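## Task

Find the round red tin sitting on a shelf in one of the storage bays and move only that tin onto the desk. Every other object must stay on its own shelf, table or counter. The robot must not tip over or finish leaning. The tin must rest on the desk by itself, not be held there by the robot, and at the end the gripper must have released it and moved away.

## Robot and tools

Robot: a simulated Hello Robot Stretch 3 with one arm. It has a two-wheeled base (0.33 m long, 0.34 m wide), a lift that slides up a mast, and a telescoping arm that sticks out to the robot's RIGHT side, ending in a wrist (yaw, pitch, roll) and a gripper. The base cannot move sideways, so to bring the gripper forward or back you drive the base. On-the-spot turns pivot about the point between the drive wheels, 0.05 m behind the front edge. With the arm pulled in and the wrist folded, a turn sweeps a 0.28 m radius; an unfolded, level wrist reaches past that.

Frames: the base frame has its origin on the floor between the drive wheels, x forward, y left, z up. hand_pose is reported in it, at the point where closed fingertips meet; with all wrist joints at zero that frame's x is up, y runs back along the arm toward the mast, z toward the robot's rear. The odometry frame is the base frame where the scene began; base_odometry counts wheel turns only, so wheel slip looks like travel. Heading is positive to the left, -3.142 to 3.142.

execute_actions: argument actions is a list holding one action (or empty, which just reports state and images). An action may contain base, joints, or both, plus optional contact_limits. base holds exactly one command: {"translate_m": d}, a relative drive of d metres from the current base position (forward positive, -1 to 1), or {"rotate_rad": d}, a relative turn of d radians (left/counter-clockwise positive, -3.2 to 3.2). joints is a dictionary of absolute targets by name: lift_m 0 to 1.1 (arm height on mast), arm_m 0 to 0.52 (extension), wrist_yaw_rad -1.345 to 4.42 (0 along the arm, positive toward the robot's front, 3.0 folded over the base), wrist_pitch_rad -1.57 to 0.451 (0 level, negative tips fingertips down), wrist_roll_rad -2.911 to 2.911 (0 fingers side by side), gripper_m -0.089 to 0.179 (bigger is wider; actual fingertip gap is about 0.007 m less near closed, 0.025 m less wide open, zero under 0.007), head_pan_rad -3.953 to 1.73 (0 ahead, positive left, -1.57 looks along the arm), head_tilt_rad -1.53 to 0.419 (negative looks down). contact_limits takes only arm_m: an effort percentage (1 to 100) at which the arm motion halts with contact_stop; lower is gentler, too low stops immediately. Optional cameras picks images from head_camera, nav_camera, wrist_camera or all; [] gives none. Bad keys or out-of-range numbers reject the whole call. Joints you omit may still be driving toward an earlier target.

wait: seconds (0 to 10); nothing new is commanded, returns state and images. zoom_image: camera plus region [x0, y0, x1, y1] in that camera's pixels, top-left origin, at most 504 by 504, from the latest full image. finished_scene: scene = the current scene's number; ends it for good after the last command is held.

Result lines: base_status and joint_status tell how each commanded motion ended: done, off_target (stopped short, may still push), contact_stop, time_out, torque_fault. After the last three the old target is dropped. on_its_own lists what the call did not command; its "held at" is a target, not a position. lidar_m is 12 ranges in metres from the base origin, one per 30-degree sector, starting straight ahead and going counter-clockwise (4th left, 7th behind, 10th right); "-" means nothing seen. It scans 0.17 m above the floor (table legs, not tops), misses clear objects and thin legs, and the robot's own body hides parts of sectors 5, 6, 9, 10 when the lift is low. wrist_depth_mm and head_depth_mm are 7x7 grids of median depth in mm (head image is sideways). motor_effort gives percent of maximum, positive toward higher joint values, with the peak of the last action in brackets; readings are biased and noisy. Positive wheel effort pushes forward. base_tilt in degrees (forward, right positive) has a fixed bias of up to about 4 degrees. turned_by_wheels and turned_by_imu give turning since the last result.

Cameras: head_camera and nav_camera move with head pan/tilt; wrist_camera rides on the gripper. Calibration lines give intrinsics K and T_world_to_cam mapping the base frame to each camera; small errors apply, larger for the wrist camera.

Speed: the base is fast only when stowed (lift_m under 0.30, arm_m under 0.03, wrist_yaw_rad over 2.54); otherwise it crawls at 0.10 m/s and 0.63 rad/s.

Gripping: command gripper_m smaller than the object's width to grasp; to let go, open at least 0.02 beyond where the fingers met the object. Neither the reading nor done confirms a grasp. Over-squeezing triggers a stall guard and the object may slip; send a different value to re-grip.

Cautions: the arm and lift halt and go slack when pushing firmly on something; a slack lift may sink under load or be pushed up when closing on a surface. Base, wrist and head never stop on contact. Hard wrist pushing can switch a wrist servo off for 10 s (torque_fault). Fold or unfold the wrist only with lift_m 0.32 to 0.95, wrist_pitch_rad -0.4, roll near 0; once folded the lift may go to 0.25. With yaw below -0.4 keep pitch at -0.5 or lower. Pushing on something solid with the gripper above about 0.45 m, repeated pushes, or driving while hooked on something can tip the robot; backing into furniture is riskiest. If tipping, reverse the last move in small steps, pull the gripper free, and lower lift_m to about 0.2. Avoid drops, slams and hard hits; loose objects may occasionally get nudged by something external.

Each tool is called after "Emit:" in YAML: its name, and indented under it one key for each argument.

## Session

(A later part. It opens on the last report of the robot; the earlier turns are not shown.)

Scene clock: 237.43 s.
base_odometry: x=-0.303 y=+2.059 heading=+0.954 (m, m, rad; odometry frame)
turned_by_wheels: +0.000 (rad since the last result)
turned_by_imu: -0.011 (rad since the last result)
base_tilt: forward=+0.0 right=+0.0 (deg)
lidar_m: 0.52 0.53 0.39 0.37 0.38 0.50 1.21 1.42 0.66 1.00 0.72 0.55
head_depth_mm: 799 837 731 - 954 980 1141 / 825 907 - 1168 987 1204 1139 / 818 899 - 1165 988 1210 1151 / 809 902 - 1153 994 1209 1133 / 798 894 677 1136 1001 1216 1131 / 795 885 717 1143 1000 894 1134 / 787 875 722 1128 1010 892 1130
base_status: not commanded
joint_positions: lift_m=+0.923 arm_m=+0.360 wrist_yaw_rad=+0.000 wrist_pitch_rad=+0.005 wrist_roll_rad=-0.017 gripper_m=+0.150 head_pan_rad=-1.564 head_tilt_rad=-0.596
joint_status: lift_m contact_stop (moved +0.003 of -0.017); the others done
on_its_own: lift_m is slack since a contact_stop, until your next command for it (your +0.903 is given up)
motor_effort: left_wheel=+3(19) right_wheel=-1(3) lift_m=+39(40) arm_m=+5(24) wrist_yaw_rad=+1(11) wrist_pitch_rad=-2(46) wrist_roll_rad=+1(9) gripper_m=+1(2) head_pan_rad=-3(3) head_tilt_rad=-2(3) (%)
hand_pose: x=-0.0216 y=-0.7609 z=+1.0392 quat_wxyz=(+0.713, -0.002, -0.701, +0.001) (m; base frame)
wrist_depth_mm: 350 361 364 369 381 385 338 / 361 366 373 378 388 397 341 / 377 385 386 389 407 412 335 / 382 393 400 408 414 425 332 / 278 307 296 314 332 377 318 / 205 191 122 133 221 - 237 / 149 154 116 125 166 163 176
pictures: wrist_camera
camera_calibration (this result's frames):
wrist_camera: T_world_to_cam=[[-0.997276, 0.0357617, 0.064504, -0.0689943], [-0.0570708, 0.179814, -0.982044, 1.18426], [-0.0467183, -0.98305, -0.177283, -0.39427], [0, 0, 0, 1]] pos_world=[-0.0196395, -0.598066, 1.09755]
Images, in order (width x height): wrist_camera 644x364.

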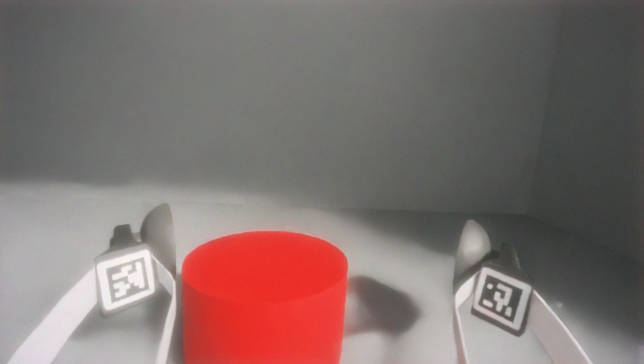

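Emit:
execute_actions:
  actions:
    - {"joints":{"arm_m":0.35,"lift_m":0.935,"wrist_pitch_rad":-0.2}}
  cameras: ["wrist_camera"]

Scene clock: 245.97 s.
base_odometry: x=-0.303 y=+2.059 heading=+0.954 (m, m, rad; odometry frame)
turned_by_wheels: +0.000 (rad since the last result)
turned_by_imu: +0.001 (rad since the last result)
base_tilt: forward=+0.1 right=+0.0 (deg)
lidar_m: 0.52 0.53 0.39 0.37 0.38 0.50 1.21 1.42 0.65 0.99 0.72 0.55
head_depth_mm: 797 836 773 - 930 978 1141 / 822 907 - 1156 991 1209 1144 / 816 893 - 1163 996 1213 1150 / 809 901 678 1151 994 1213 1126 / 800 892 688 1142 996 1215 1131 / 792 885 717 1144 1003 890 1131 / 788 876 724 1127 1002 893 1132
base_status: not commanded
joint_positions: lift_m=+0.935 arm_m=+0.351 wrist_yaw_rad=-0.001 wrist_pitch_rad=-0.145 wrist_roll_rad=-0.017 gripper_m=+0.150 head_pan_rad=-1.564 head_tilt_rad=-0.596
joint_status: wrist_pitch_rad off_target (ended at -0.145, target -0.200); the others done
on_its_own: wrist_pitch_rad is at rest, and its effort (-23) is outside its rest range (-20 to +32)
motor_effort: left_wheel=+2(3) right_wheel=-2(2) lift_m=+29(44) arm_m=-7(9) wrist_yaw_rad=+1(1) wrist_pitch_rad=-23(23) wrist_roll_rad=+1(1) gripper_m=+1(1) head_pan_rad=-3(3) head_tilt_rad=-2(2) (%)
hand_pose: x=-0.0216 y=-0.7457 z=+1.0133 quat_wxyz=(+0.712, +0.052, -0.699, -0.051) (m; base frame)
wrist_depth_mm: 351 350 357 363 368 374 337 / 366 372 376 382 391 394 335 / 379 387 395 408 412 413 335 / 291 297 306 331 348 366 315 / 204 219 132 138 230 254 249 / 164 154 129 138 172 - 182 / 125 130 131 135 137 135 145
pictures: wrist_camera
camera_calibration (this result's frames):
wrist_camera: T_world_to_cam=[[-0.997276, 0.0259259, 0.0690515, -0.0798521], [-0.0569552, 0.324164, -0.944285, 1.22549], [-0.0468655, -0.945646, -0.321804, -0.209562], [0, 0, 0, 1]] pos_world=[-0.019658, -0.593359, 1.09528]
Images, in order (width x height): wrist_camera 644x364.

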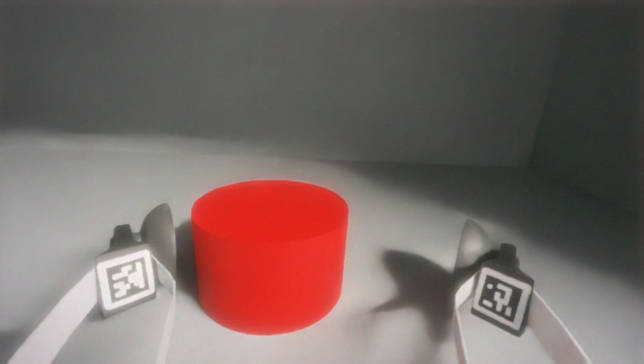

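Fingers on board, good height. Raise slightly and grip.

Emit:
execute_actions:
  actions:
    - {"joints":{"lift_m":0.943,"wrist_pitch_rad":-0.15,"gripper_m":0.04}}
  cameras: []

Emit:
execute_actions:
  actions:
    - {"joints":{"lift_m":0.97}}
  cameras: []

Emit:
execute_actions:
  actions:
    - {"joints":{"arm_m":0}}
  cameras: ["wrist_camera"]

Scene clock: 251.97 s.
base_odometry: x=-0.303 y=+2.059 heading=+0.954 (m, m, rad; odometry frame)
turned_by_wheels: +0.000 (rad since the last result)
turned_by_imu: +0.001 (rad since the last result)
base_tilt: forward=+0.0 right=+0.0 (deg)
lidar_m: 0.52 0.53 0.39 0.37 0.38 0.50 1.21 1.42 0.65 0.99 0.71 0.55
head_depth_mm: 798 835 775 - 931 979 1134 / 820 908 - 1148 989 1209 1148 / 816 896 - 1160 995 1215 1142 / 807 891 - 1152 996 1209 1131 / 802 892 710 1139 998 1214 1132 / 792 884 716 1143 1001 890 1130 / 787 874 722 1129 1005 892 1126
base_status: not commanded
joint_positions: lift_m=+0.943 arm_m=+0.350 wrist_yaw_rad=+0.001 wrist_pitch_rad=-0.167 wrist_roll_rad=-0.017 gripper_m=+0.041 head_pan_rad=-1.564 head_tilt_rad=-0.596
joint_status: all done
motor_effort: left_wheel=+3(3) right_wheel=-3(3) lift_m=+46(49) arm_m=-4(8) wrist_yaw_rad=+0(1) wrist_pitch_rad=+7(22) wrist_roll_rad=+1(1) gripper_m=-18(100) head_pan_rad=-4(3) head_tilt_rad=-2(2) (%)
hand_pose: x=-0.0213 y=-0.7440 z=+1.0153 quat_wxyz=(+0.711, +0.060, -0.698, -0.058) (m; base frame)
wrist_depth_mm: 347 350 360 363 367 370 338 / 368 367 377 380 396 397 334 / 388 393 395 406 419 418 335 / 276 288 300 185 333 349 317 / 201 204 142 132 214 234 243 / 156 160 149 136 154 178 181 / 128 130 132 136 138 142 145
pictures: none
No camera images: the call's "cameras" was empty. Leave "cameras" out to get every camera's image.

Scene clock: 253.00 s.
base_odometry: x=-0.303 y=+2.059 heading=+0.954 (m, m, rad; odometry frame)
turned_by_wheels: +0.000 (rad since the last result)
turned_by_imu: +0.000 (rad since the last result)
base_tilt: forward=+0.1 right=+0.0 (deg)
lidar_m: 0.52 0.53 0.39 0.37 0.38 0.50 1.21 1.42 0.65 0.99 0.72 0.55
head_depth_mm: 799 822 - 953 928 980 1133 / 821 890 662 1139 988 1204 1152 / 817 879 618 1158 991 1210 1140 / 807 886 638 1150 994 1206 1132 / 799 892 711 1138 998 1215 1134 / 792 882 715 1135 1004 890 1133 / 784 875 721 1129 1005 897 1132
base_status: not commanded
joint_positions: lift_m=+0.970 arm_m=+0.350 wrist_yaw_rad=+0.001 wrist_pitch_rad=-0.175 wrist_roll_rad=-0.017 gripper_m=+0.041 head_pan_rad=-1.564 head_tilt_rad=-0.596
joint_status: all done
motor_effort: left_wheel=+3(3) right_wheel=-3(3) lift_m=+47(47) arm_m=-4(4) wrist_yaw_rad=-2(0) wrist_pitch_rad=+10(10) wrist_roll_rad=+1(1) gripper_m=-18(18) head_pan_rad=-4(4) head_tilt_rad=-2(2) (%)
hand_pose: x=-0.0213 y=-0.7434 z=+1.0401 quat_wxyz=(+0.711, +0.063, -0.698, -0.061) (m; base frame)
wrist_depth_mm: 348 353 358 362 369 371 340 / 367 371 377 380 390 396 337 / 384 391 400 405 416 415 334 / 332 346 360 187 403 413 338 / 241 248 143 132 261 284 288 / 191 193 151 136 189 217 221 / 157 159 163 159 170 174 176
pictures: none
No camera images: the call's "cameras" was empty. Leave "cameras" out to get every camera's image.

Scene clock: 256.77 s.
base_odometry: x=-0.303 y=+2.059 heading=+0.954 (m, m, rad; odometry frame)
turned_by_wheels: +0.000 (rad since the last result)
turned_by_imu: +0.001 (rad since the last result)
base_tilt: forward=+0.1 right=+0.0 (deg)
lidar_m: 0.52 0.53 0.39 0.37 0.38 0.50 1.21 1.42 0.66 1.00 0.72 0.55
head_depth_mm: 801 835 693 852 - - - / 823 906 697 1139 - - - / 813 898 702 584 - - - / 806 902 707 427 - 1217 1130 / 800 892 710 1139 997 1219 1128 / 792 884 715 1140 1002 893 1133 / 784 876 721 1124 1007 894 1122
base_status: not commanded
joint_positions: lift_m=+0.970 arm_m=+0.000 wrist_yaw_rad=+0.001 wrist_pitch_rad=-0.176 wrist_roll_rad=-0.017 gripper_m=+0.041 head_pan_rad=-1.564 head_tilt_rad=-0.596
joint_status: all done
motor_effort: left_wheel=+3(3) right_wheel=-2(2) lift_m=+47(47) arm_m=-4(2) wrist_yaw_rad=+1(0) wrist_pitch_rad=+10(10) wrist_roll_rad=+1(1) gripper_m=-18(18) head_pan_rad=-3(3) head_tilt_rad=-2(2) (%)
hand_pose: x=-0.0213 y=-0.3934 z=+1.0399 quat_wxyz=(+0.711, +0.063, -0.698, -0.062) (m; base frame)
wrist_depth_mm: 627 664 675 669 700 533 360 / 639 716 711 739 732 527 361 / 549 575 622 674 709 521 355 / 340 352 368 188 406 423 353 / 605 826 143 132 340 355 365 / 656 844 151 136 687 502 399 / 637 697 730 709 732 470 432
pictures: wrist_camera
camera_calibration (this result's frames):
wrist_camera: T_world_to_cam=[[-0.997307, 0.0224441, 0.0698178, -0.0926691], [-0.0574026, 0.3536, -0.933634, 1.13692], [-0.0456421, -0.935127, -0.35136, 0.167112], [0, 0, 0, 1]] pos_world=[-0.0195301, -0.243664, 1.12665]
Images, in order (width x height): wrist_camera 644x364.

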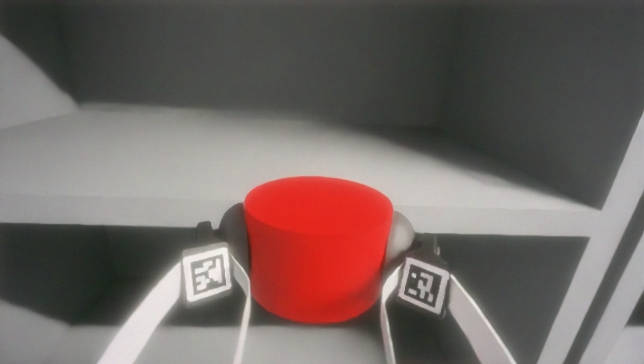

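Emit:
execute_actions:
  actions:
    - {"base":{"translate_m":-1.0},"joints":{"head_pan_rad":-3.0,"head_tilt_rad":-0.5}}
  cameras: ["nav_camera"]

Emit:
execute_actions:
  actions:
    - {"base":{"translate_m":-0.75}}
  cameras: ["nav_camera"]

Scene clock: 272.93 s.
base_odometry: x=-0.881 y=+1.243 heading=+0.954 (m, m, rad; odometry frame)
turned_by_wheels: +0.000 (rad since the last result)
turned_by_imu: -0.003 (rad since the last result)
base_tilt: forward=+0.1 right=+0.0 (deg)
lidar_m: 1.52 0.48 0.33 0.31 0.32 0.42 2.22 1.63 0.68 0.98 0.80 0.81
head_depth_mm: 1822 2039 2221 - - - - / 1835 2019 2245 2426 - - - / 1852 2031 2251 2425 1822 1562 - / 1837 2011 2260 2393 1845 1584 - / 1862 2029 2267 2403 1837 1597 - / 1856 2043 2249 2461 1873 - - / 1865 2048 2307 2393 1879 - -
base_status: done
joint_positions: lift_m=+0.970 arm_m=+0.000 wrist_yaw_rad=+0.001 wrist_pitch_rad=-0.176 wrist_roll_rad=-0.017 gripper_m=+0.041 head_pan_rad=-2.993 head_tilt_rad=-0.507
joint_status: all done
motor_effort: left_wheel=+3(4) right_wheel=-2(6) lift_m=+47(47) arm_m=-4(3) wrist_yaw_rad=-2(1) wrist_pitch_rad=+11(10) wrist_roll_rad=+1(1) gripper_m=-18(18) head_pan_rad=-4(52) head_tilt_rad=+4(16) (%)
hand_pose: x=-0.0213 y=-0.3934 z=+1.0399 quat_wxyz=(+0.711, +0.063, -0.698, -0.062) (m; base frame)
wrist_depth_mm: 701 716 724 741 721 431 770 / 701 769 771 783 779 425 846 / 545 574 617 676 634 421 890 / 373 379 388 188 407 413 934 / 720 919 143 132 562 482 - / 754 851 151 136 549 - - / 685 714 725 703 697 - -
pictures: nav_camera (sideways: a quarter turn counterclockwise sets it upright)
camera_calibration (this result's frames):
nav_camera: T_world_to_cam=[[-0.510961, -0.104034, 0.853285, -1.06912], [-0.180069, 0.98358, 0.0120918, 0.0373118], [-0.840532, -0.147472, -0.521304, 0.638633], [0, 0, 0, 1]] pos_world=[-0.00276812, -0.0537439, 1.24474]
Images, in order (width x height): nav_camera 672x504.

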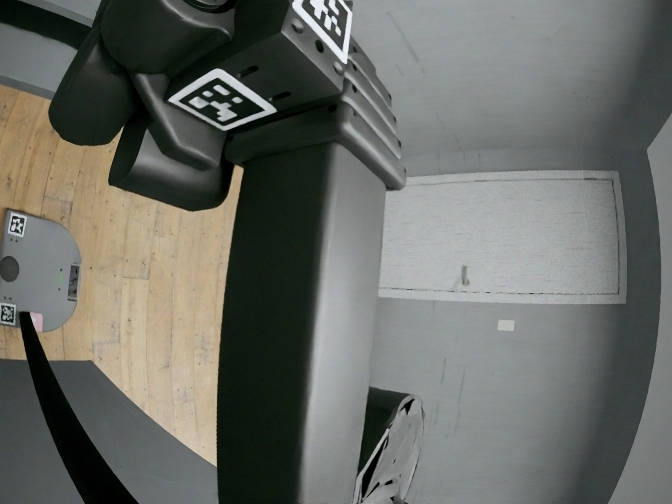

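Scene clock: 281.40 s.
base_odometry: x=-1.314 y=+0.631 heading=+0.954 (m, m, rad; odometry frame)
turned_by_wheels: +0.000 (rad since the last result)
turned_by_imu: -0.003 (rad since the last result)
base_tilt: forward=+0.1 right=+0.0 (deg)
lidar_m: 1.38 0.48 0.53 1.68 2.29 1.59 1.47 1.51 1.18 1.12 0.77 1.44
head_depth_mm: 1218 1335 1481 - - - - / 1222 1349 1485 1609 - - - / 1228 1350 1499 1663 1808 1551 - / 1217 1344 1489 1670 1808 1588 - / 1213 1341 1486 1678 1805 1594 - / 1227 1347 1503 1687 1816 - - / 1233 1353 1508 1701 1835 - -
base_status: done
joint_positions: lift_m=+0.970 arm_m=+0.000 wrist_yaw_rad=+0.001 wrist_pitch_rad=-0.176 wrist_roll_rad=-0.017 gripper_m=+0.041 head_pan_rad=-2.993 head_tilt_rad=-0.507
joint_status: not commanded
motor_effort: left_wheel=+4(5) right_wheel=-3(7) lift_m=+47(46) arm_m=-4(4) wrist_yaw_rad=-1(1) wrist_pitch_rad=+10(10) wrist_roll_rad=+1(1) gripper_m=-18(18) head_pan_rad=-4(4) head_tilt_rad=+4(4) (%)
hand_pose: x=-0.0213 y=-0.3934 z=+1.0399 quat_wxyz=(+0.711, +0.063, -0.698, -0.062) (m; base frame)
wrist_depth_mm: 566 777 797 798 830 846 838 / 566 780 856 825 871 864 897 / 560 849 888 883 909 940 951 / 581 895 945 188 990 976 - / 568 898 143 131 - - - / 580 839 152 137 - - - / 589 - - - - - -
pictures: nav_camera (sideways: a quarter turn counterclockwise sets it upright)
camera_calibration (this result's frames):
nav_camera: T_world_to_cam=[[-0.510921, -0.104024, 0.85331, -1.06915], [-0.18006, 0.983581, 0.0120934, 0.0373097], [-0.840558, -0.147469, -0.521263, 0.63858], [0, 0, 0, 1]] pos_world=[-0.00277128, -0.0537442, 1.24474]
Images, in order (width x height): nav_camera 672x504.

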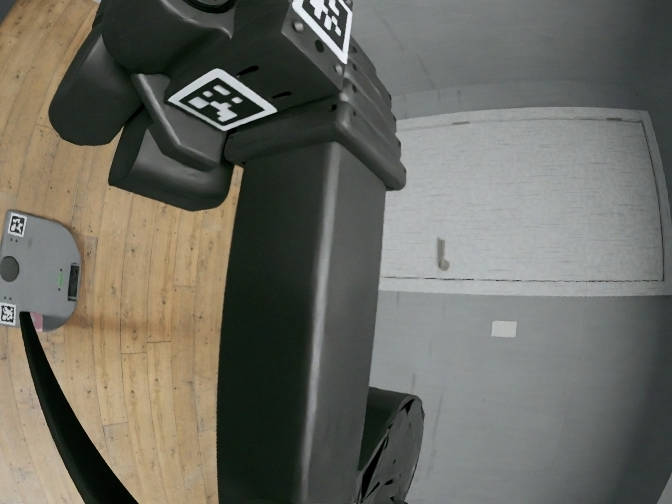

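Emit:
execute_actions:
  actions:
    - {"base":{"translate_m":-0.45}}
  cameras: []

Emit:
execute_actions:
  actions:
    - {"base":{"rotate_rad":1.7},"joints":{"head_pan_rad":0.3,"head_tilt_rad":-0.4,"lift_m":0.9}}
  cameras: ["nav_camera"]

Scene clock: 292.27 s.
base_odometry: x=-1.575 y=+0.264 heading=+0.954 (m, m, rad; odometry frame)
turned_by_wheels: +0.000 (rad since the last result)
turned_by_imu: -0.001 (rad since the last result)
base_tilt: forward=+0.1 right=+0.0 (deg)
lidar_m: 1.23 0.88 1.82 3.20 1.61 1.12 1.02 1.05 1.22 1.15 1.18 1.09
head_depth_mm: 845 932 1031 - - - - / 847 934 1039 1122 - - - / 853 940 1039 1163 1340 1457 - / 854 939 1025 1166 1329 1468 - / 846 925 1018 1164 1329 1467 - / 842 933 1022 1169 1334 - - / 846 933 1041 1168 1343 - -
base_status: done
joint_positions: lift_m=+0.970 arm_m=+0.000 wrist_yaw_rad=+0.001 wrist_pitch_rad=-0.176 wrist_roll_rad=-0.017 gripper_m=+0.041 head_pan_rad=-2.993 head_tilt_rad=-0.507
joint_status: not commanded
motor_effort: left_wheel=+4(7) right_wheel=-2(7) lift_m=+47(46) arm_m=-4(3) wrist_yaw_rad=+0(1) wrist_pitch_rad=+10(10) wrist_roll_rad=+1(1) gripper_m=-18(18) head_pan_rad=-4(4) head_tilt_rad=+4(4) (%)
hand_pose: x=-0.0213 y=-0.3934 z=+1.0399 quat_wxyz=(+0.711, +0.063, -0.698, -0.062) (m; base frame)
wrist_depth_mm: 776 808 801 850 843 855 894 / 834 848 848 880 903 908 941 / 870 896 930 955 939 953 - / 963 957 966 188 - - - / - - 143 132 - - - / - - 151 137 - - - / - - - - - - -
pictures: none
No camera images: the call's "cameras" was empty. Leave "cameras" out to get every camera's image.

Scene clock: 295.90 s.
base_odometry: x=-1.575 y=+0.264 heading=+2.654 (m, m, rad; odometry frame)
turned_by_wheels: +1.700 (rad since the last result)
turned_by_imu: +1.672 (rad since the last result)
base_tilt: forward=+0.1 right=+0.0 (deg)
lidar_m: 2.07 1.42 1.08 1.02 1.09 1.17 1.15 1.14 1.09 0.88 0.90 1.82
head_depth_mm: 2870 3055 3310 2846 2037 1583 1291 / 2964 3148 3396 2873 2060 1577 1289 / 3048 3286 2538 2777 2069 1589 1295 / 2845 3032 2589 2800 2068 1599 1302 / 2192 2299 2336 2501 2082 1612 1312 / 1784 1845 1922 1998 1973 1616 1314 / 1483 1537 1603 1639 1702 1630 1319
base_status: done
joint_positions: lift_m=+0.900 arm_m=+0.000 wrist_yaw_rad=+0.001 wrist_pitch_rad=-0.176 wrist_roll_rad=-0.017 gripper_m=+0.041 head_pan_rad=+0.293 head_tilt_rad=-0.408
joint_status: all done
motor_effort: left_wheel=-4(10) right_wheel=+3(8) lift_m=+37(39) arm_m=-3(4) wrist_yaw_rad=-1(1) wrist_pitch_rad=+11(11) wrist_roll_rad=+1(1) gripper_m=-18(19) head_pan_rad=+3(51) head_tilt_rad=+5(14) (%)
hand_pose: x=-0.0213 y=-0.3933 z=+0.9702 quat_wxyz=(+0.711, +0.063, -0.698, -0.062) (m; base frame)
wrist_depth_mm: 573 566 662 - - - - / 611 596 704 - - - - / 656 651 716 - - - - / 717 684 687 188 - - - / 756 743 143 132 - - - / - 772 151 136 - - 865 / - 837 887 - - - 773
pictures: nav_camera (sideways: a quarter turn counterclockwise sets it upright)
camera_calibration (this result's frames):
nav_camera: T_world_to_cam=[[0.407738, 0.151338, 0.90047, -1.13627], [0.318212, -0.947897, 0.0152205, 0.0301973], [0.855857, 0.280335, -0.434651, 0.515534], [0, 0, 0, 1]] pos_world=[0.0124663, 0.056062, 1.24679]
Images, in order (width x height): nav_camera 672x504.

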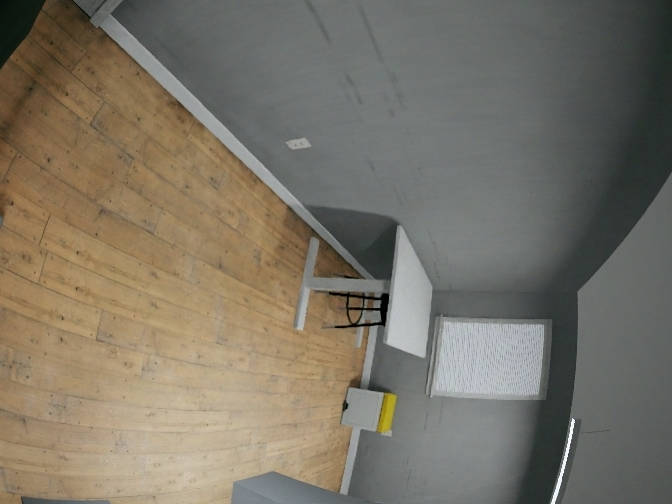

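Emit:
execute_actions:
  actions:
    - {"base":{"translate_m":1.0}}
  cameras: []

Emit:
execute_actions:
  actions:
    - {"base":{"translate_m":0.3}}
  cameras: []

Emit:
execute_actions:
  actions:
    - {"base":{"rotate_rad":1.6},"joints":{"head_pan_rad":-1.2,"head_tilt_rad":-0.6}}
  cameras: ["nav_camera","head_camera"]

Scene clock: 319.83 s.
base_odometry: x=-2.458 y=+0.732 heading=+2.654 (m, m, rad; odometry frame)
turned_by_wheels: +0.000 (rad since the last result)
turned_by_imu: +0.008 (rad since the last result)
base_tilt: forward=+0.1 right=+0.0 (deg)
lidar_m: 1.46 1.12 1.01 0.99 1.05 1.46 2.15 1.91 0.96 1.81 1.10 1.38
head_depth_mm: 2076 2225 2422 2554 2031 1578 1288 / 2132 2299 2426 2644 2062 1594 1293 / 2200 2362 2273 1325 1888 1597 1293 / 2261 2468 2311 1332 1897 1604 1303 / 2036 2141 2109 1339 1327 1470 1306 / 1651 1722 1792 1357 1872 1574 1314 / 1399 1451 1495 1366 1597 1568 1315
base_status: done
joint_positions: lift_m=+0.900 arm_m=+0.000 wrist_yaw_rad=+0.001 wrist_pitch_rad=-0.176 wrist_roll_rad=-0.017 gripper_m=+0.041 head_pan_rad=+0.293 head_tilt_rad=-0.408
joint_status: not commanded
motor_effort: left_wheel=-4(6) right_wheel=+3(7) lift_m=+37(37) arm_m=-4(4) wrist_yaw_rad=-1(1) wrist_pitch_rad=+11(11) wrist_roll_rad=+1(1) gripper_m=-19(19) head_pan_rad=+4(4) head_tilt_rad=+4(4) (%)
hand_pose: x=-0.0213 y=-0.3933 z=+0.9702 quat_wxyz=(+0.711, +0.063, -0.698, -0.062) (m; base frame)
wrist_depth_mm: 679 966 - - - 601 569 / 679 960 - - - 629 604 / 704 999 - - - 648 639 / 765 - - 187 - 710 668 / 833 995 143 132 992 747 720 / 884 982 151 136 805 799 784 / 987 - - - - 857 843
pictures: none
No camera images: the call's "cameras" was empty. Leave "cameras" out to get every camera's image.

Scene clock: 323.83 s.
base_odometry: x=-2.723 y=+0.873 heading=+2.654 (m, m, rad; odometry frame)
turned_by_wheels: +0.000 (rad since the last result)
turned_by_imu: +0.002 (rad since the last result)
base_tilt: forward=+0.1 right=+0.0 (deg)
lidar_m: 1.16 0.85 0.99 0.97 1.03 1.48 2.45 1.24 1.11 0.98 0.99 1.94
head_depth_mm: 1833 1973 2130 2314 2043 1584 1287 / 1879 2036 2181 2410 2047 1586 1290 / 1951 2101 2197 1320 1017 1548 1297 / 2021 2173 2294 1332 935 1459 1307 / 1980 2091 2066 1349 938 1462 1271 / 1620 1687 1761 1353 949 1072 1224 / 1370 1405 1460 1374 955 1539 1281
base_status: done
joint_positions: lift_m=+0.900 arm_m=+0.000 wrist_yaw_rad=+0.001 wrist_pitch_rad=-0.176 wrist_roll_rad=-0.017 gripper_m=+0.041 head_pan_rad=+0.293 head_tilt_rad=-0.408
joint_status: not commanded
motor_effort: left_wheel=-5(6) right_wheel=+3(7) lift_m=+37(37) arm_m=-4(4) wrist_yaw_rad=-1(1) wrist_pitch_rad=+11(11) wrist_roll_rad=+1(1) gripper_m=-17(19) head_pan_rad=+4(4) head_tilt_rad=+4(4) (%)
hand_pose: x=-0.0213 y=-0.3933 z=+0.9702 quat_wxyz=(+0.711, +0.063, -0.698, -0.062) (m; base frame)
wrist_depth_mm: 652 647 861 - - - - / 695 681 887 - - - - / 755 741 936 - - - 832 / 831 781 840 187 - - 729 / 886 834 143 132 - - 758 / - 906 151 137 - - 815 / - 996 - - - - 854
pictures: none
No camera images: the call's "cameras" was empty. Leave "cameras" out to get every camera's image.

Scene clock: 327.30 s.
base_odometry: x=-2.723 y=+0.873 heading=-2.029 (m, m, rad; odometry frame)
turned_by_wheels: +1.600 (rad since the last result)
turned_by_imu: +1.574 (rad since the last result)
base_tilt: forward=+0.0 right=+0.0 (deg)
lidar_m: 0.97 1.04 1.53 2.44 1.21 1.11 0.98 0.99 1.93 1.16 0.85 0.99
head_depth_mm: 1853 1990 2240 2139 420 - - / 1922 2055 1326 1089 1621 1385 1171 / 2021 2130 1330 961 1545 1385 1176 / 1925 1996 1343 969 1591 1355 1172 / 1583 1722 1353 972 1205 1358 1178 / 1344 1440 1359 1010 1648 1399 1180 / 1168 1240 1273 1065 1521 1397 1178
base_status: done
joint_positions: lift_m=+0.900 arm_m=+0.000 wrist_yaw_rad=+0.001 wrist_pitch_rad=-0.176 wrist_roll_rad=-0.017 gripper_m=+0.041 head_pan_rad=-1.193 head_tilt_rad=-0.592
joint_status: all done
motor_effort: left_wheel=-4(11) right_wheel=+3(7) lift_m=+37(38) arm_m=-4(3) wrist_yaw_rad=+0(2) wrist_pitch_rad=+11(11) wrist_roll_rad=+1(1) gripper_m=-18(19) head_pan_rad=-3(51) head_tilt_rad=-3(21) (%)
hand_pose: x=-0.0213 y=-0.3933 z=+0.9702 quat_wxyz=(+0.711, +0.063, -0.698, -0.062) (m; base frame)
wrist_depth_mm: - - - - - - - / - - - - - - - / - - - - - - - / 839 866 901 188 - - - / 604 628 143 133 - - - / 478 489 151 137 - - - / 967 - - - - - -
pictures: head_camera (sideways: a quarter turn clockwise sets it upright), nav_camera (sideways: a quarter turn counterclockwise sets it upright)
camera_calibration (this result's frames):
head_camera: T_world_to_cam=[[-0.172496, 0.578401, -0.797306, 1.06154], [0.95232, 0.304732, 0.015033, -0.0272043], [0.25166, -0.756697, -0.603388, 0.744353], [0, 0, 0, 1]] pos_world=[0.0216941, -0.0424531, 1.29591]
nav_camera: T_world_to_cam=[[0.243451, -0.539749, 0.805855, -1.01188], [-0.916654, -0.399573, 0.00929558, 0.0454466], [0.316981, -0.740954, -0.59204, 0.7236], [0, 0, 0, 1]] pos_world=[0.0586345, 0.00815165, 1.24341]
Images, in order (width x height): head_camera 896x504, nav_camera 672x504.

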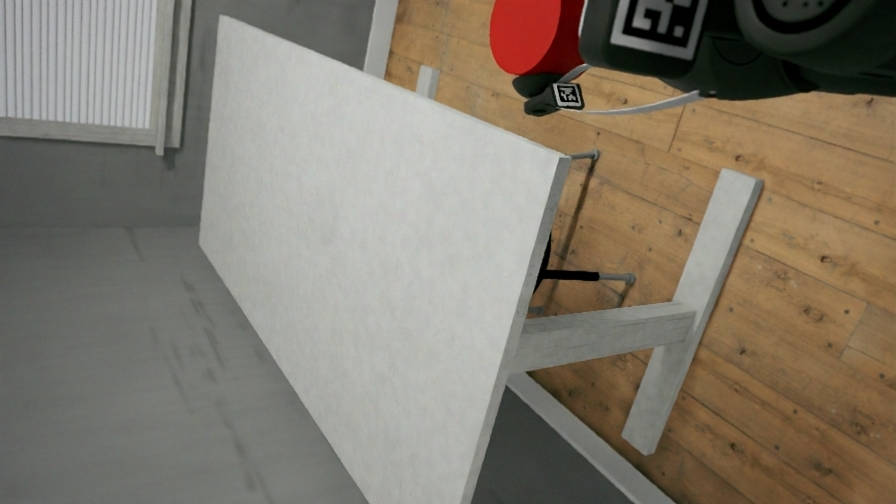

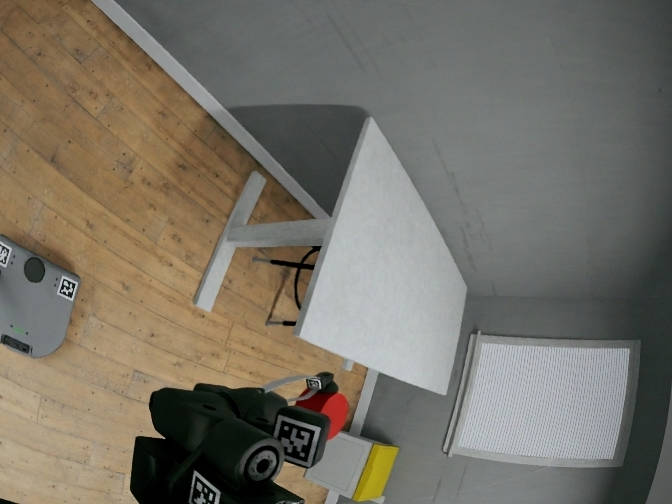

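Emit:
execute_actions:
  actions:
    - {"base":{"translate_m":0.5},"joints":{"arm_m":0.4}}
  cameras: []

Emit:
execute_actions:
  actions:
    - {"joints":{"lift_m":0.72,"head_pan_rad":-1.57}}

Scene clock: 338.37 s.
base_odometry: x=-2.945 y=+0.424 heading=-2.029 (m, m, rad; odometry frame)
turned_by_wheels: +0.000 (rad since the last result)
turned_by_imu: +0.003 (rad since the last result)
base_tilt: forward=+0.0 right=+0.0 (deg)
lidar_m: 0.47 0.51 0.74 2.40 2.57 1.54 1.47 1.53 1.19 0.74 0.62 0.48
head_depth_mm: 1890 2033 1396 917 824 1343 1167 / 1607 1815 1321 955 1009 1253 1173 / 1160 1326 1328 959 1593 1346 1169 / 916 1011 1134 965 1442 1353 1182 / 752 816 892 955 1097 1237 1175 / 639 685 738 800 874 962 1068 / 554 590 629 674 724 780 852
base_status: done
joint_positions: lift_m=+0.900 arm_m=+0.400 wrist_yaw_rad=+0.001 wrist_pitch_rad=-0.176 wrist_roll_rad=-0.017 gripper_m=+0.041 head_pan_rad=-1.193 head_tilt_rad=-0.593
joint_status: all done
motor_effort: left_wheel=-4(5) right_wheel=+3(8) lift_m=+37(37) arm_m=+4(2) wrist_yaw_rad=-2(1) wrist_pitch_rad=+11(11) wrist_roll_rad=+1(1) gripper_m=-19(19) head_pan_rad=-4(4) head_tilt_rad=-3(4) (%)
hand_pose: x=-0.0213 y=-0.7927 z=+0.9702 quat_wxyz=(+0.711, +0.063, -0.698, -0.062) (m; base frame)
wrist_depth_mm: 450 624 - - - - - / 461 637 - - - - - / 471 641 - - - - - / 475 675 897 188 950 - - / 480 613 143 132 655 805 - / 462 483 150 136 467 541 - / 382 393 403 400 425 430 473
pictures: none
No camera images: the call's "cameras" was empty. Leave "cameras" out to get every camera's image.

Scene clock: 340.83 s.
base_odometry: x=-2.945 y=+0.424 heading=-2.029 (m, m, rad; odometry frame)
turned_by_wheels: +0.000 (rad since the last result)
turned_by_imu: +0.000 (rad since the last result)
base_tilt: forward=+0.1 right=+0.0 (deg)
lidar_m: 0.47 0.51 0.75 2.40 2.57 1.54 1.48 1.52 1.18 0.74 0.62 0.48
head_depth_mm: 1920 2132 2280 951 1533 1411 - / 1919 2104 1322 990 - 1309 1147 / 1930 2063 1332 1048 1640 1379 1172 / 1949 2069 1341 912 1060 1282 1175 / 1974 2089 1351 967 1596 1403 1177 / 1521 1545 1359 974 1483 1375 1179 / 1108 1114 1123 1012 1081 1138 1120
base_status: not commanded
joint_positions: lift_m=+0.720 arm_m=+0.400 wrist_yaw_rad=+0.001 wrist_pitch_rad=-0.176 wrist_roll_rad=-0.017 gripper_m=+0.041 head_pan_rad=-1.563 head_tilt_rad=-0.593
joint_status: all done
motor_effort: left_wheel=-4(4) right_wheel=+3(3) lift_m=+37(38) arm_m=+4(4) wrist_yaw_rad=-1(1) wrist_pitch_rad=+11(11) wrist_roll_rad=+1(1) gripper_m=-18(18) head_pan_rad=-6(35) head_tilt_rad=-3(3) (%)
hand_pose: x=-0.0213 y=-0.7927 z=+0.7901 quat_wxyz=(+0.711, +0.063, -0.698, -0.062) (m; base frame)
wrist_depth_mm: 451 629 - - - - - / 459 643 - - - - - / 465 598 712 779 816 - - / 385 397 413 187 461 478 - / 279 286 143 132 297 329 340 / 217 225 151 136 218 249 255 / 180 184 186 185 194 199 203
pictures: head_camera (sideways: a quarter turn clockwise sets it upright), nav_camera (sideways: a quarter turn counterclockwise sets it upright), wrist_camera
camera_calibration (this result's frames):
head_camera: T_world_to_cam=[[0.048255, 0.601796, -0.797191, 1.06004], [0.998077, -0.0601341, 0.0150199, -0.0274665], [-0.0388994, -0.796383, -0.60354, 0.746324], [0, 0, 0, 1]] pos_world=[0.00529311, -0.0452182, 1.2959]
nav_camera: T_world_to_cam=[[0.0318739, -0.591409, 0.805742, -1.01044], [-0.999108, -0.0411911, 0.00928921, 0.0459579], [0.0276957, -0.805319, -0.592194, 0.725566], [0, 0, 0, 1]] pos_world=[0.0580286, -0.0113792, 1.2434]
wrist_camera: T_world_to_cam=[[-0.997306, 0.0224788, 0.0698264, -0.0662608], [-0.0573823, 0.35393, -0.93351, 1.04506], [-0.0456978, -0.935002, -0.351687, -0.293703], [0, 0, 0, 1]] pos_world=[-0.0195359, -0.643002, 0.87691]
Images, in order (width x height): head_camera 896x504, nav_camera 672x504, wrist_camera 644x364.

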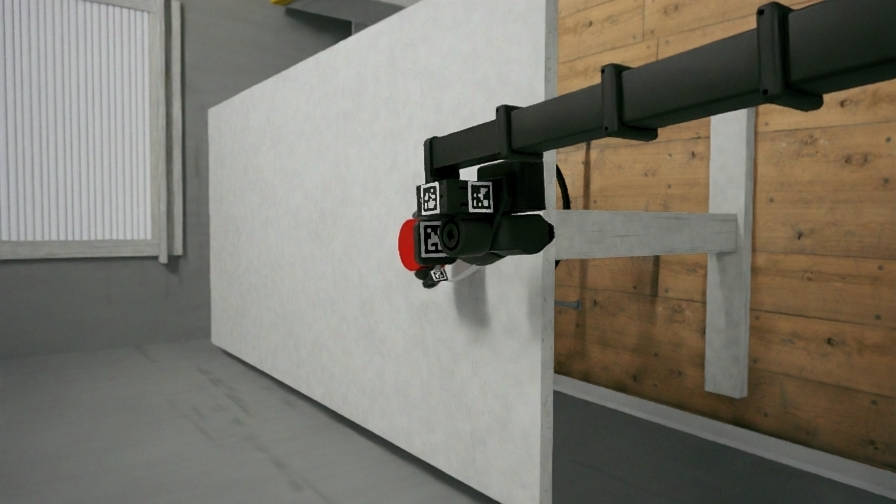

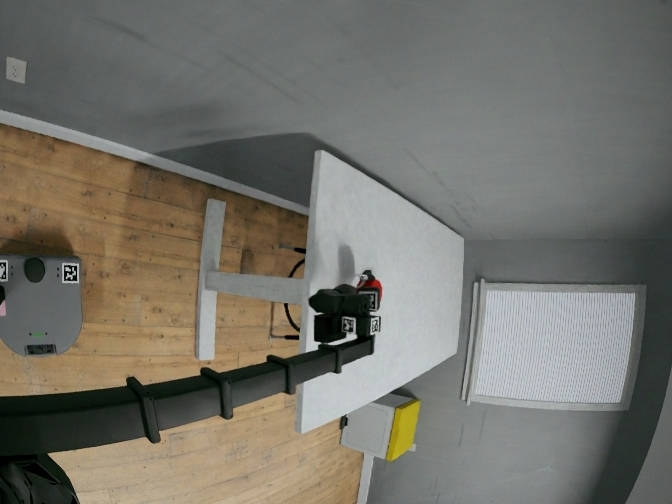

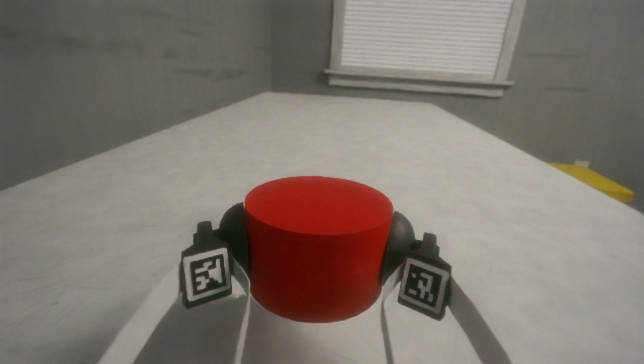

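Emit:
execute_actions:
  actions:
    - {"joints":{"lift_m":0.69}}
  cameras: []

Emit:
execute_actions:
  actions:
    - {"joints":{"gripper_m":0.15}}
  cameras: []

Emit:
execute_actions:
  actions:
    - {"joints":{"lift_m":0.8}}
  cameras: []

Emit:
execute_actions:
  actions:
    - {"joints":{"arm_m":0}}
  cameras: ["head_camera"]

Scene clock: 348.40 s.
base_odometry: x=-2.945 y=+0.424 heading=-2.029 (m, m, rad; odometry frame)
turned_by_wheels: +0.000 (rad since the last result)
turned_by_imu: +0.001 (rad since the last result)
base_tilt: forward=+0.1 right=+0.0 (deg)
lidar_m: 0.47 0.51 0.75 2.39 2.57 1.53 1.47 1.52 1.19 0.74 0.62 0.48
head_depth_mm: 1910 2144 2294 950 1533 1408 - / 1941 2069 1316 955 1602 - 1150 / 1946 2058 1339 1043 1596 1392 1178 / 1944 2078 1340 1010 1073 1288 1179 / 1962 2085 1353 972 1586 1394 1181 / 1524 1535 1347 975 1471 1368 1184 / 1105 1114 1123 1015 1073 1148 1123
base_status: not commanded
joint_positions: lift_m=+0.690 arm_m=+0.400 wrist_yaw_rad=+0.001 wrist_pitch_rad=-0.177 wrist_roll_rad=-0.017 gripper_m=+0.041 head_pan_rad=-1.563 head_tilt_rad=-0.593
joint_status: all done
motor_effort: left_wheel=-4(4) right_wheel=+3(3) lift_m=+37(38) arm_m=+4(4) wrist_yaw_rad=+0(1) wrist_pitch_rad=+11(11) wrist_roll_rad=+1(1) gripper_m=-18(18) head_pan_rad=-4(4) head_tilt_rad=-4(4) (%)
hand_pose: x=-0.0213 y=-0.7927 z=+0.7601 quat_wxyz=(+0.711, +0.063, -0.698, -0.062) (m; base frame)
wrist_depth_mm: 444 632 - - - - - / 455 646 - - - - - / 455 538 573 620 677 854 - / 314 318 333 187 370 388 408 / 227 232 143 132 242 263 273 / 177 181 151 137 177 200 207 / 145 149 151 149 158 161 164
pictures: none
No camera images: the call's "cameras" was empty. Leave "cameras" out to get every camera's image.

Scene clock: 350.00 s.
base_odometry: x=-2.945 y=+0.424 heading=-2.029 (m, m, rad; odometry frame)
turned_by_wheels: +0.000 (rad since the last result)
turned_by_imu: +0.000 (rad since the last result)
base_tilt: forward=+0.0 right=+0.0 (deg)
lidar_m: 0.47 0.51 0.74 2.40 2.56 1.54 1.48 1.53 1.19 0.74 0.62 0.48
head_depth_mm: 1909 2152 2289 949 1534 1409 - / 1934 2084 1316 956 1600 - 1150 / 1931 2055 1330 1044 1585 1377 1172 / 1961 2124 1337 987 1070 1284 1178 / 1958 2102 1344 970 1595 1392 1180 / 1521 1548 1348 976 1462 1372 1185 / 1105 1116 1122 1016 1077 1150 1121
base_status: not commanded
joint_positions: lift_m=+0.690 arm_m=+0.400 wrist_yaw_rad=+0.001 wrist_pitch_rad=-0.171 wrist_roll_rad=-0.017 gripper_m=+0.150 head_pan_rad=-1.563 head_tilt_rad=-0.593
joint_status: all done
motor_effort: left_wheel=-5(4) right_wheel=+3(3) lift_m=+37(37) arm_m=+4(4) wrist_yaw_rad=-2(0) wrist_pitch_rad=+8(11) wrist_roll_rad=+1(1) gripper_m=+1(96) head_pan_rad=-3(4) head_tilt_rad=-3(3) (%)
hand_pose: x=-0.0213 y=-0.7931 z=+0.7615 quat_wxyz=(+0.711, +0.061, -0.698, -0.060) (m; base frame)
wrist_depth_mm: 447 632 - - - - - / 458 656 - - - - - / 453 547 579 627 695 - - / 318 330 345 365 377 400 423 / 230 245 227 163 259 283 279 / 187 176 179 146 193 - 208 / 145 150 153 153 159 157 168
pictures: none
No camera images: the call's "cameras" was empty. Leave "cameras" out to get every camera's image.

Scene clock: 351.83 s.
base_odometry: x=-2.945 y=+0.424 heading=-2.029 (m, m, rad; odometry frame)
turned_by_wheels: +0.000 (rad since the last result)
turned_by_imu: +0.000 (rad since the last result)
base_tilt: forward=+0.0 right=+0.0 (deg)
lidar_m: 0.48 0.51 0.75 2.40 2.56 1.53 1.47 1.52 1.19 0.73 0.62 0.48
head_depth_mm: 1909 2129 2276 952 822 - 1143 / 1936 2081 1327 1015 1577 1379 1172 / 1939 2049 1403 874 1585 1384 1177 / 1946 2098 1417 895 1032 1286 1179 / 1979 2075 1346 969 1595 1394 1183 / 1522 1548 1350 974 1477 1373 1181 / 1104 1112 1120 1017 1080 1151 1123
base_status: not commanded
joint_positions: lift_m=+0.800 arm_m=+0.400 wrist_yaw_rad=+0.001 wrist_pitch_rad=-0.170 wrist_roll_rad=-0.017 gripper_m=+0.150 head_pan_rad=-1.563 head_tilt_rad=-0.593
joint_status: all done
motor_effort: left_wheel=-4(4) right_wheel=+3(3) lift_m=+46(48) arm_m=+4(4) wrist_yaw_rad=-1(1) wrist_pitch_rad=+8(8) wrist_roll_rad=+1(1) gripper_m=+1(1) head_pan_rad=-4(4) head_tilt_rad=-3(3) (%)
hand_pose: x=-0.0213 y=-0.7931 z=+0.8715 quat_wxyz=(+0.711, +0.061, -0.698, -0.060) (m; base frame)
wrist_depth_mm: 450 642 - - - - - / 451 657 - - - - - / 468 647 989 - - - - / 466 609 649 673 708 - - / 432 460 456 471 488 531 - / 350 335 353 364 366 - 393 / 274 280 284 243 296 293 311
pictures: none
No camera images: the call's "cameras" was empty. Leave "cameras" out to get every camera's image.

Scene clock: 355.97 s.
base_odometry: x=-2.945 y=+0.424 heading=-2.029 (m, m, rad; odometry frame)
turned_by_wheels: +0.000 (rad since the last result)
turned_by_imu: +0.001 (rad since the last result)
base_tilt: forward=+0.0 right=+0.0 (deg)
lidar_m: 0.47 0.51 0.75 2.40 2.56 1.54 1.47 1.53 1.19 0.73 0.62 0.48
head_depth_mm: 1922 2133 2289 951 1537 1382 - / 1930 2067 1321 960 1583 1376 - / 1930 2068 1332 960 1576 1457 - / 1949 2091 1340 926 1030 1287 1152 / 1954 2092 1351 971 1620 1389 1181 / 1529 1544 1348 974 1479 1370 1184 / 1106 1112 1124 1010 1077 1150 1122
base_status: not commanded
joint_positions: lift_m=+0.800 arm_m=+0.000 wrist_yaw_rad=+0.001 wrist_pitch_rad=-0.170 wrist_roll_rad=-0.017 gripper_m=+0.150 head_pan_rad=-1.563 head_tilt_rad=-0.593
joint_status: all done
motor_effort: left_wheel=-4(4) right_wheel=+3(3) lift_m=+46(45) arm_m=-4(8) wrist_yaw_rad=-1(1) wrist_pitch_rad=+8(8) wrist_roll_rad=+1(1) gripper_m=+1(0) head_pan_rad=-4(5) head_tilt_rad=-3(3) (%)
hand_pose: x=-0.0213 y=-0.3938 z=+0.8715 quat_wxyz=(+0.711, +0.061, -0.698, -0.059) (m; base frame)
wrist_depth_mm: 488 684 - - - - - / 494 703 - - - - - / 508 710 - - - - - / 515 618 653 634 726 - - / 495 481 478 475 493 532 - / 521 980 - 644 - - - / 582 783 - - - - -
pictures: head_camera (sideways: a quarter turn clockwise sets it upright)
camera_calibration (this result's frames):
head_camera: T_world_to_cam=[[0.0483393, 0.601791, -0.79719, 1.06004], [0.998069, -0.060274, 0.0150198, -0.0274662], [-0.039011, -0.796376, -0.603542, 0.746327], [0, 0, 0, 1]] pos_world=[0.00528677, -0.0452181, 1.2959]
Images, in order (width x height): head_camera 896x504.

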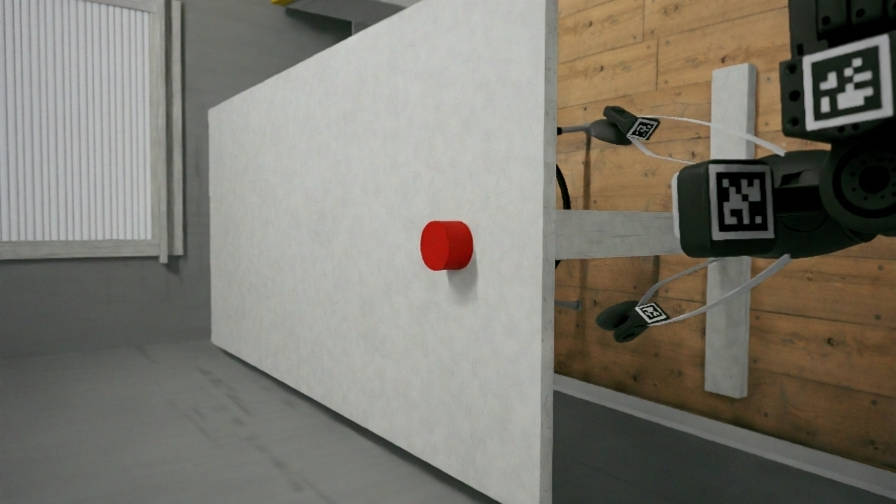

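Emit:
finished_scene:
  scene: 1

The scene is finished: the task was done.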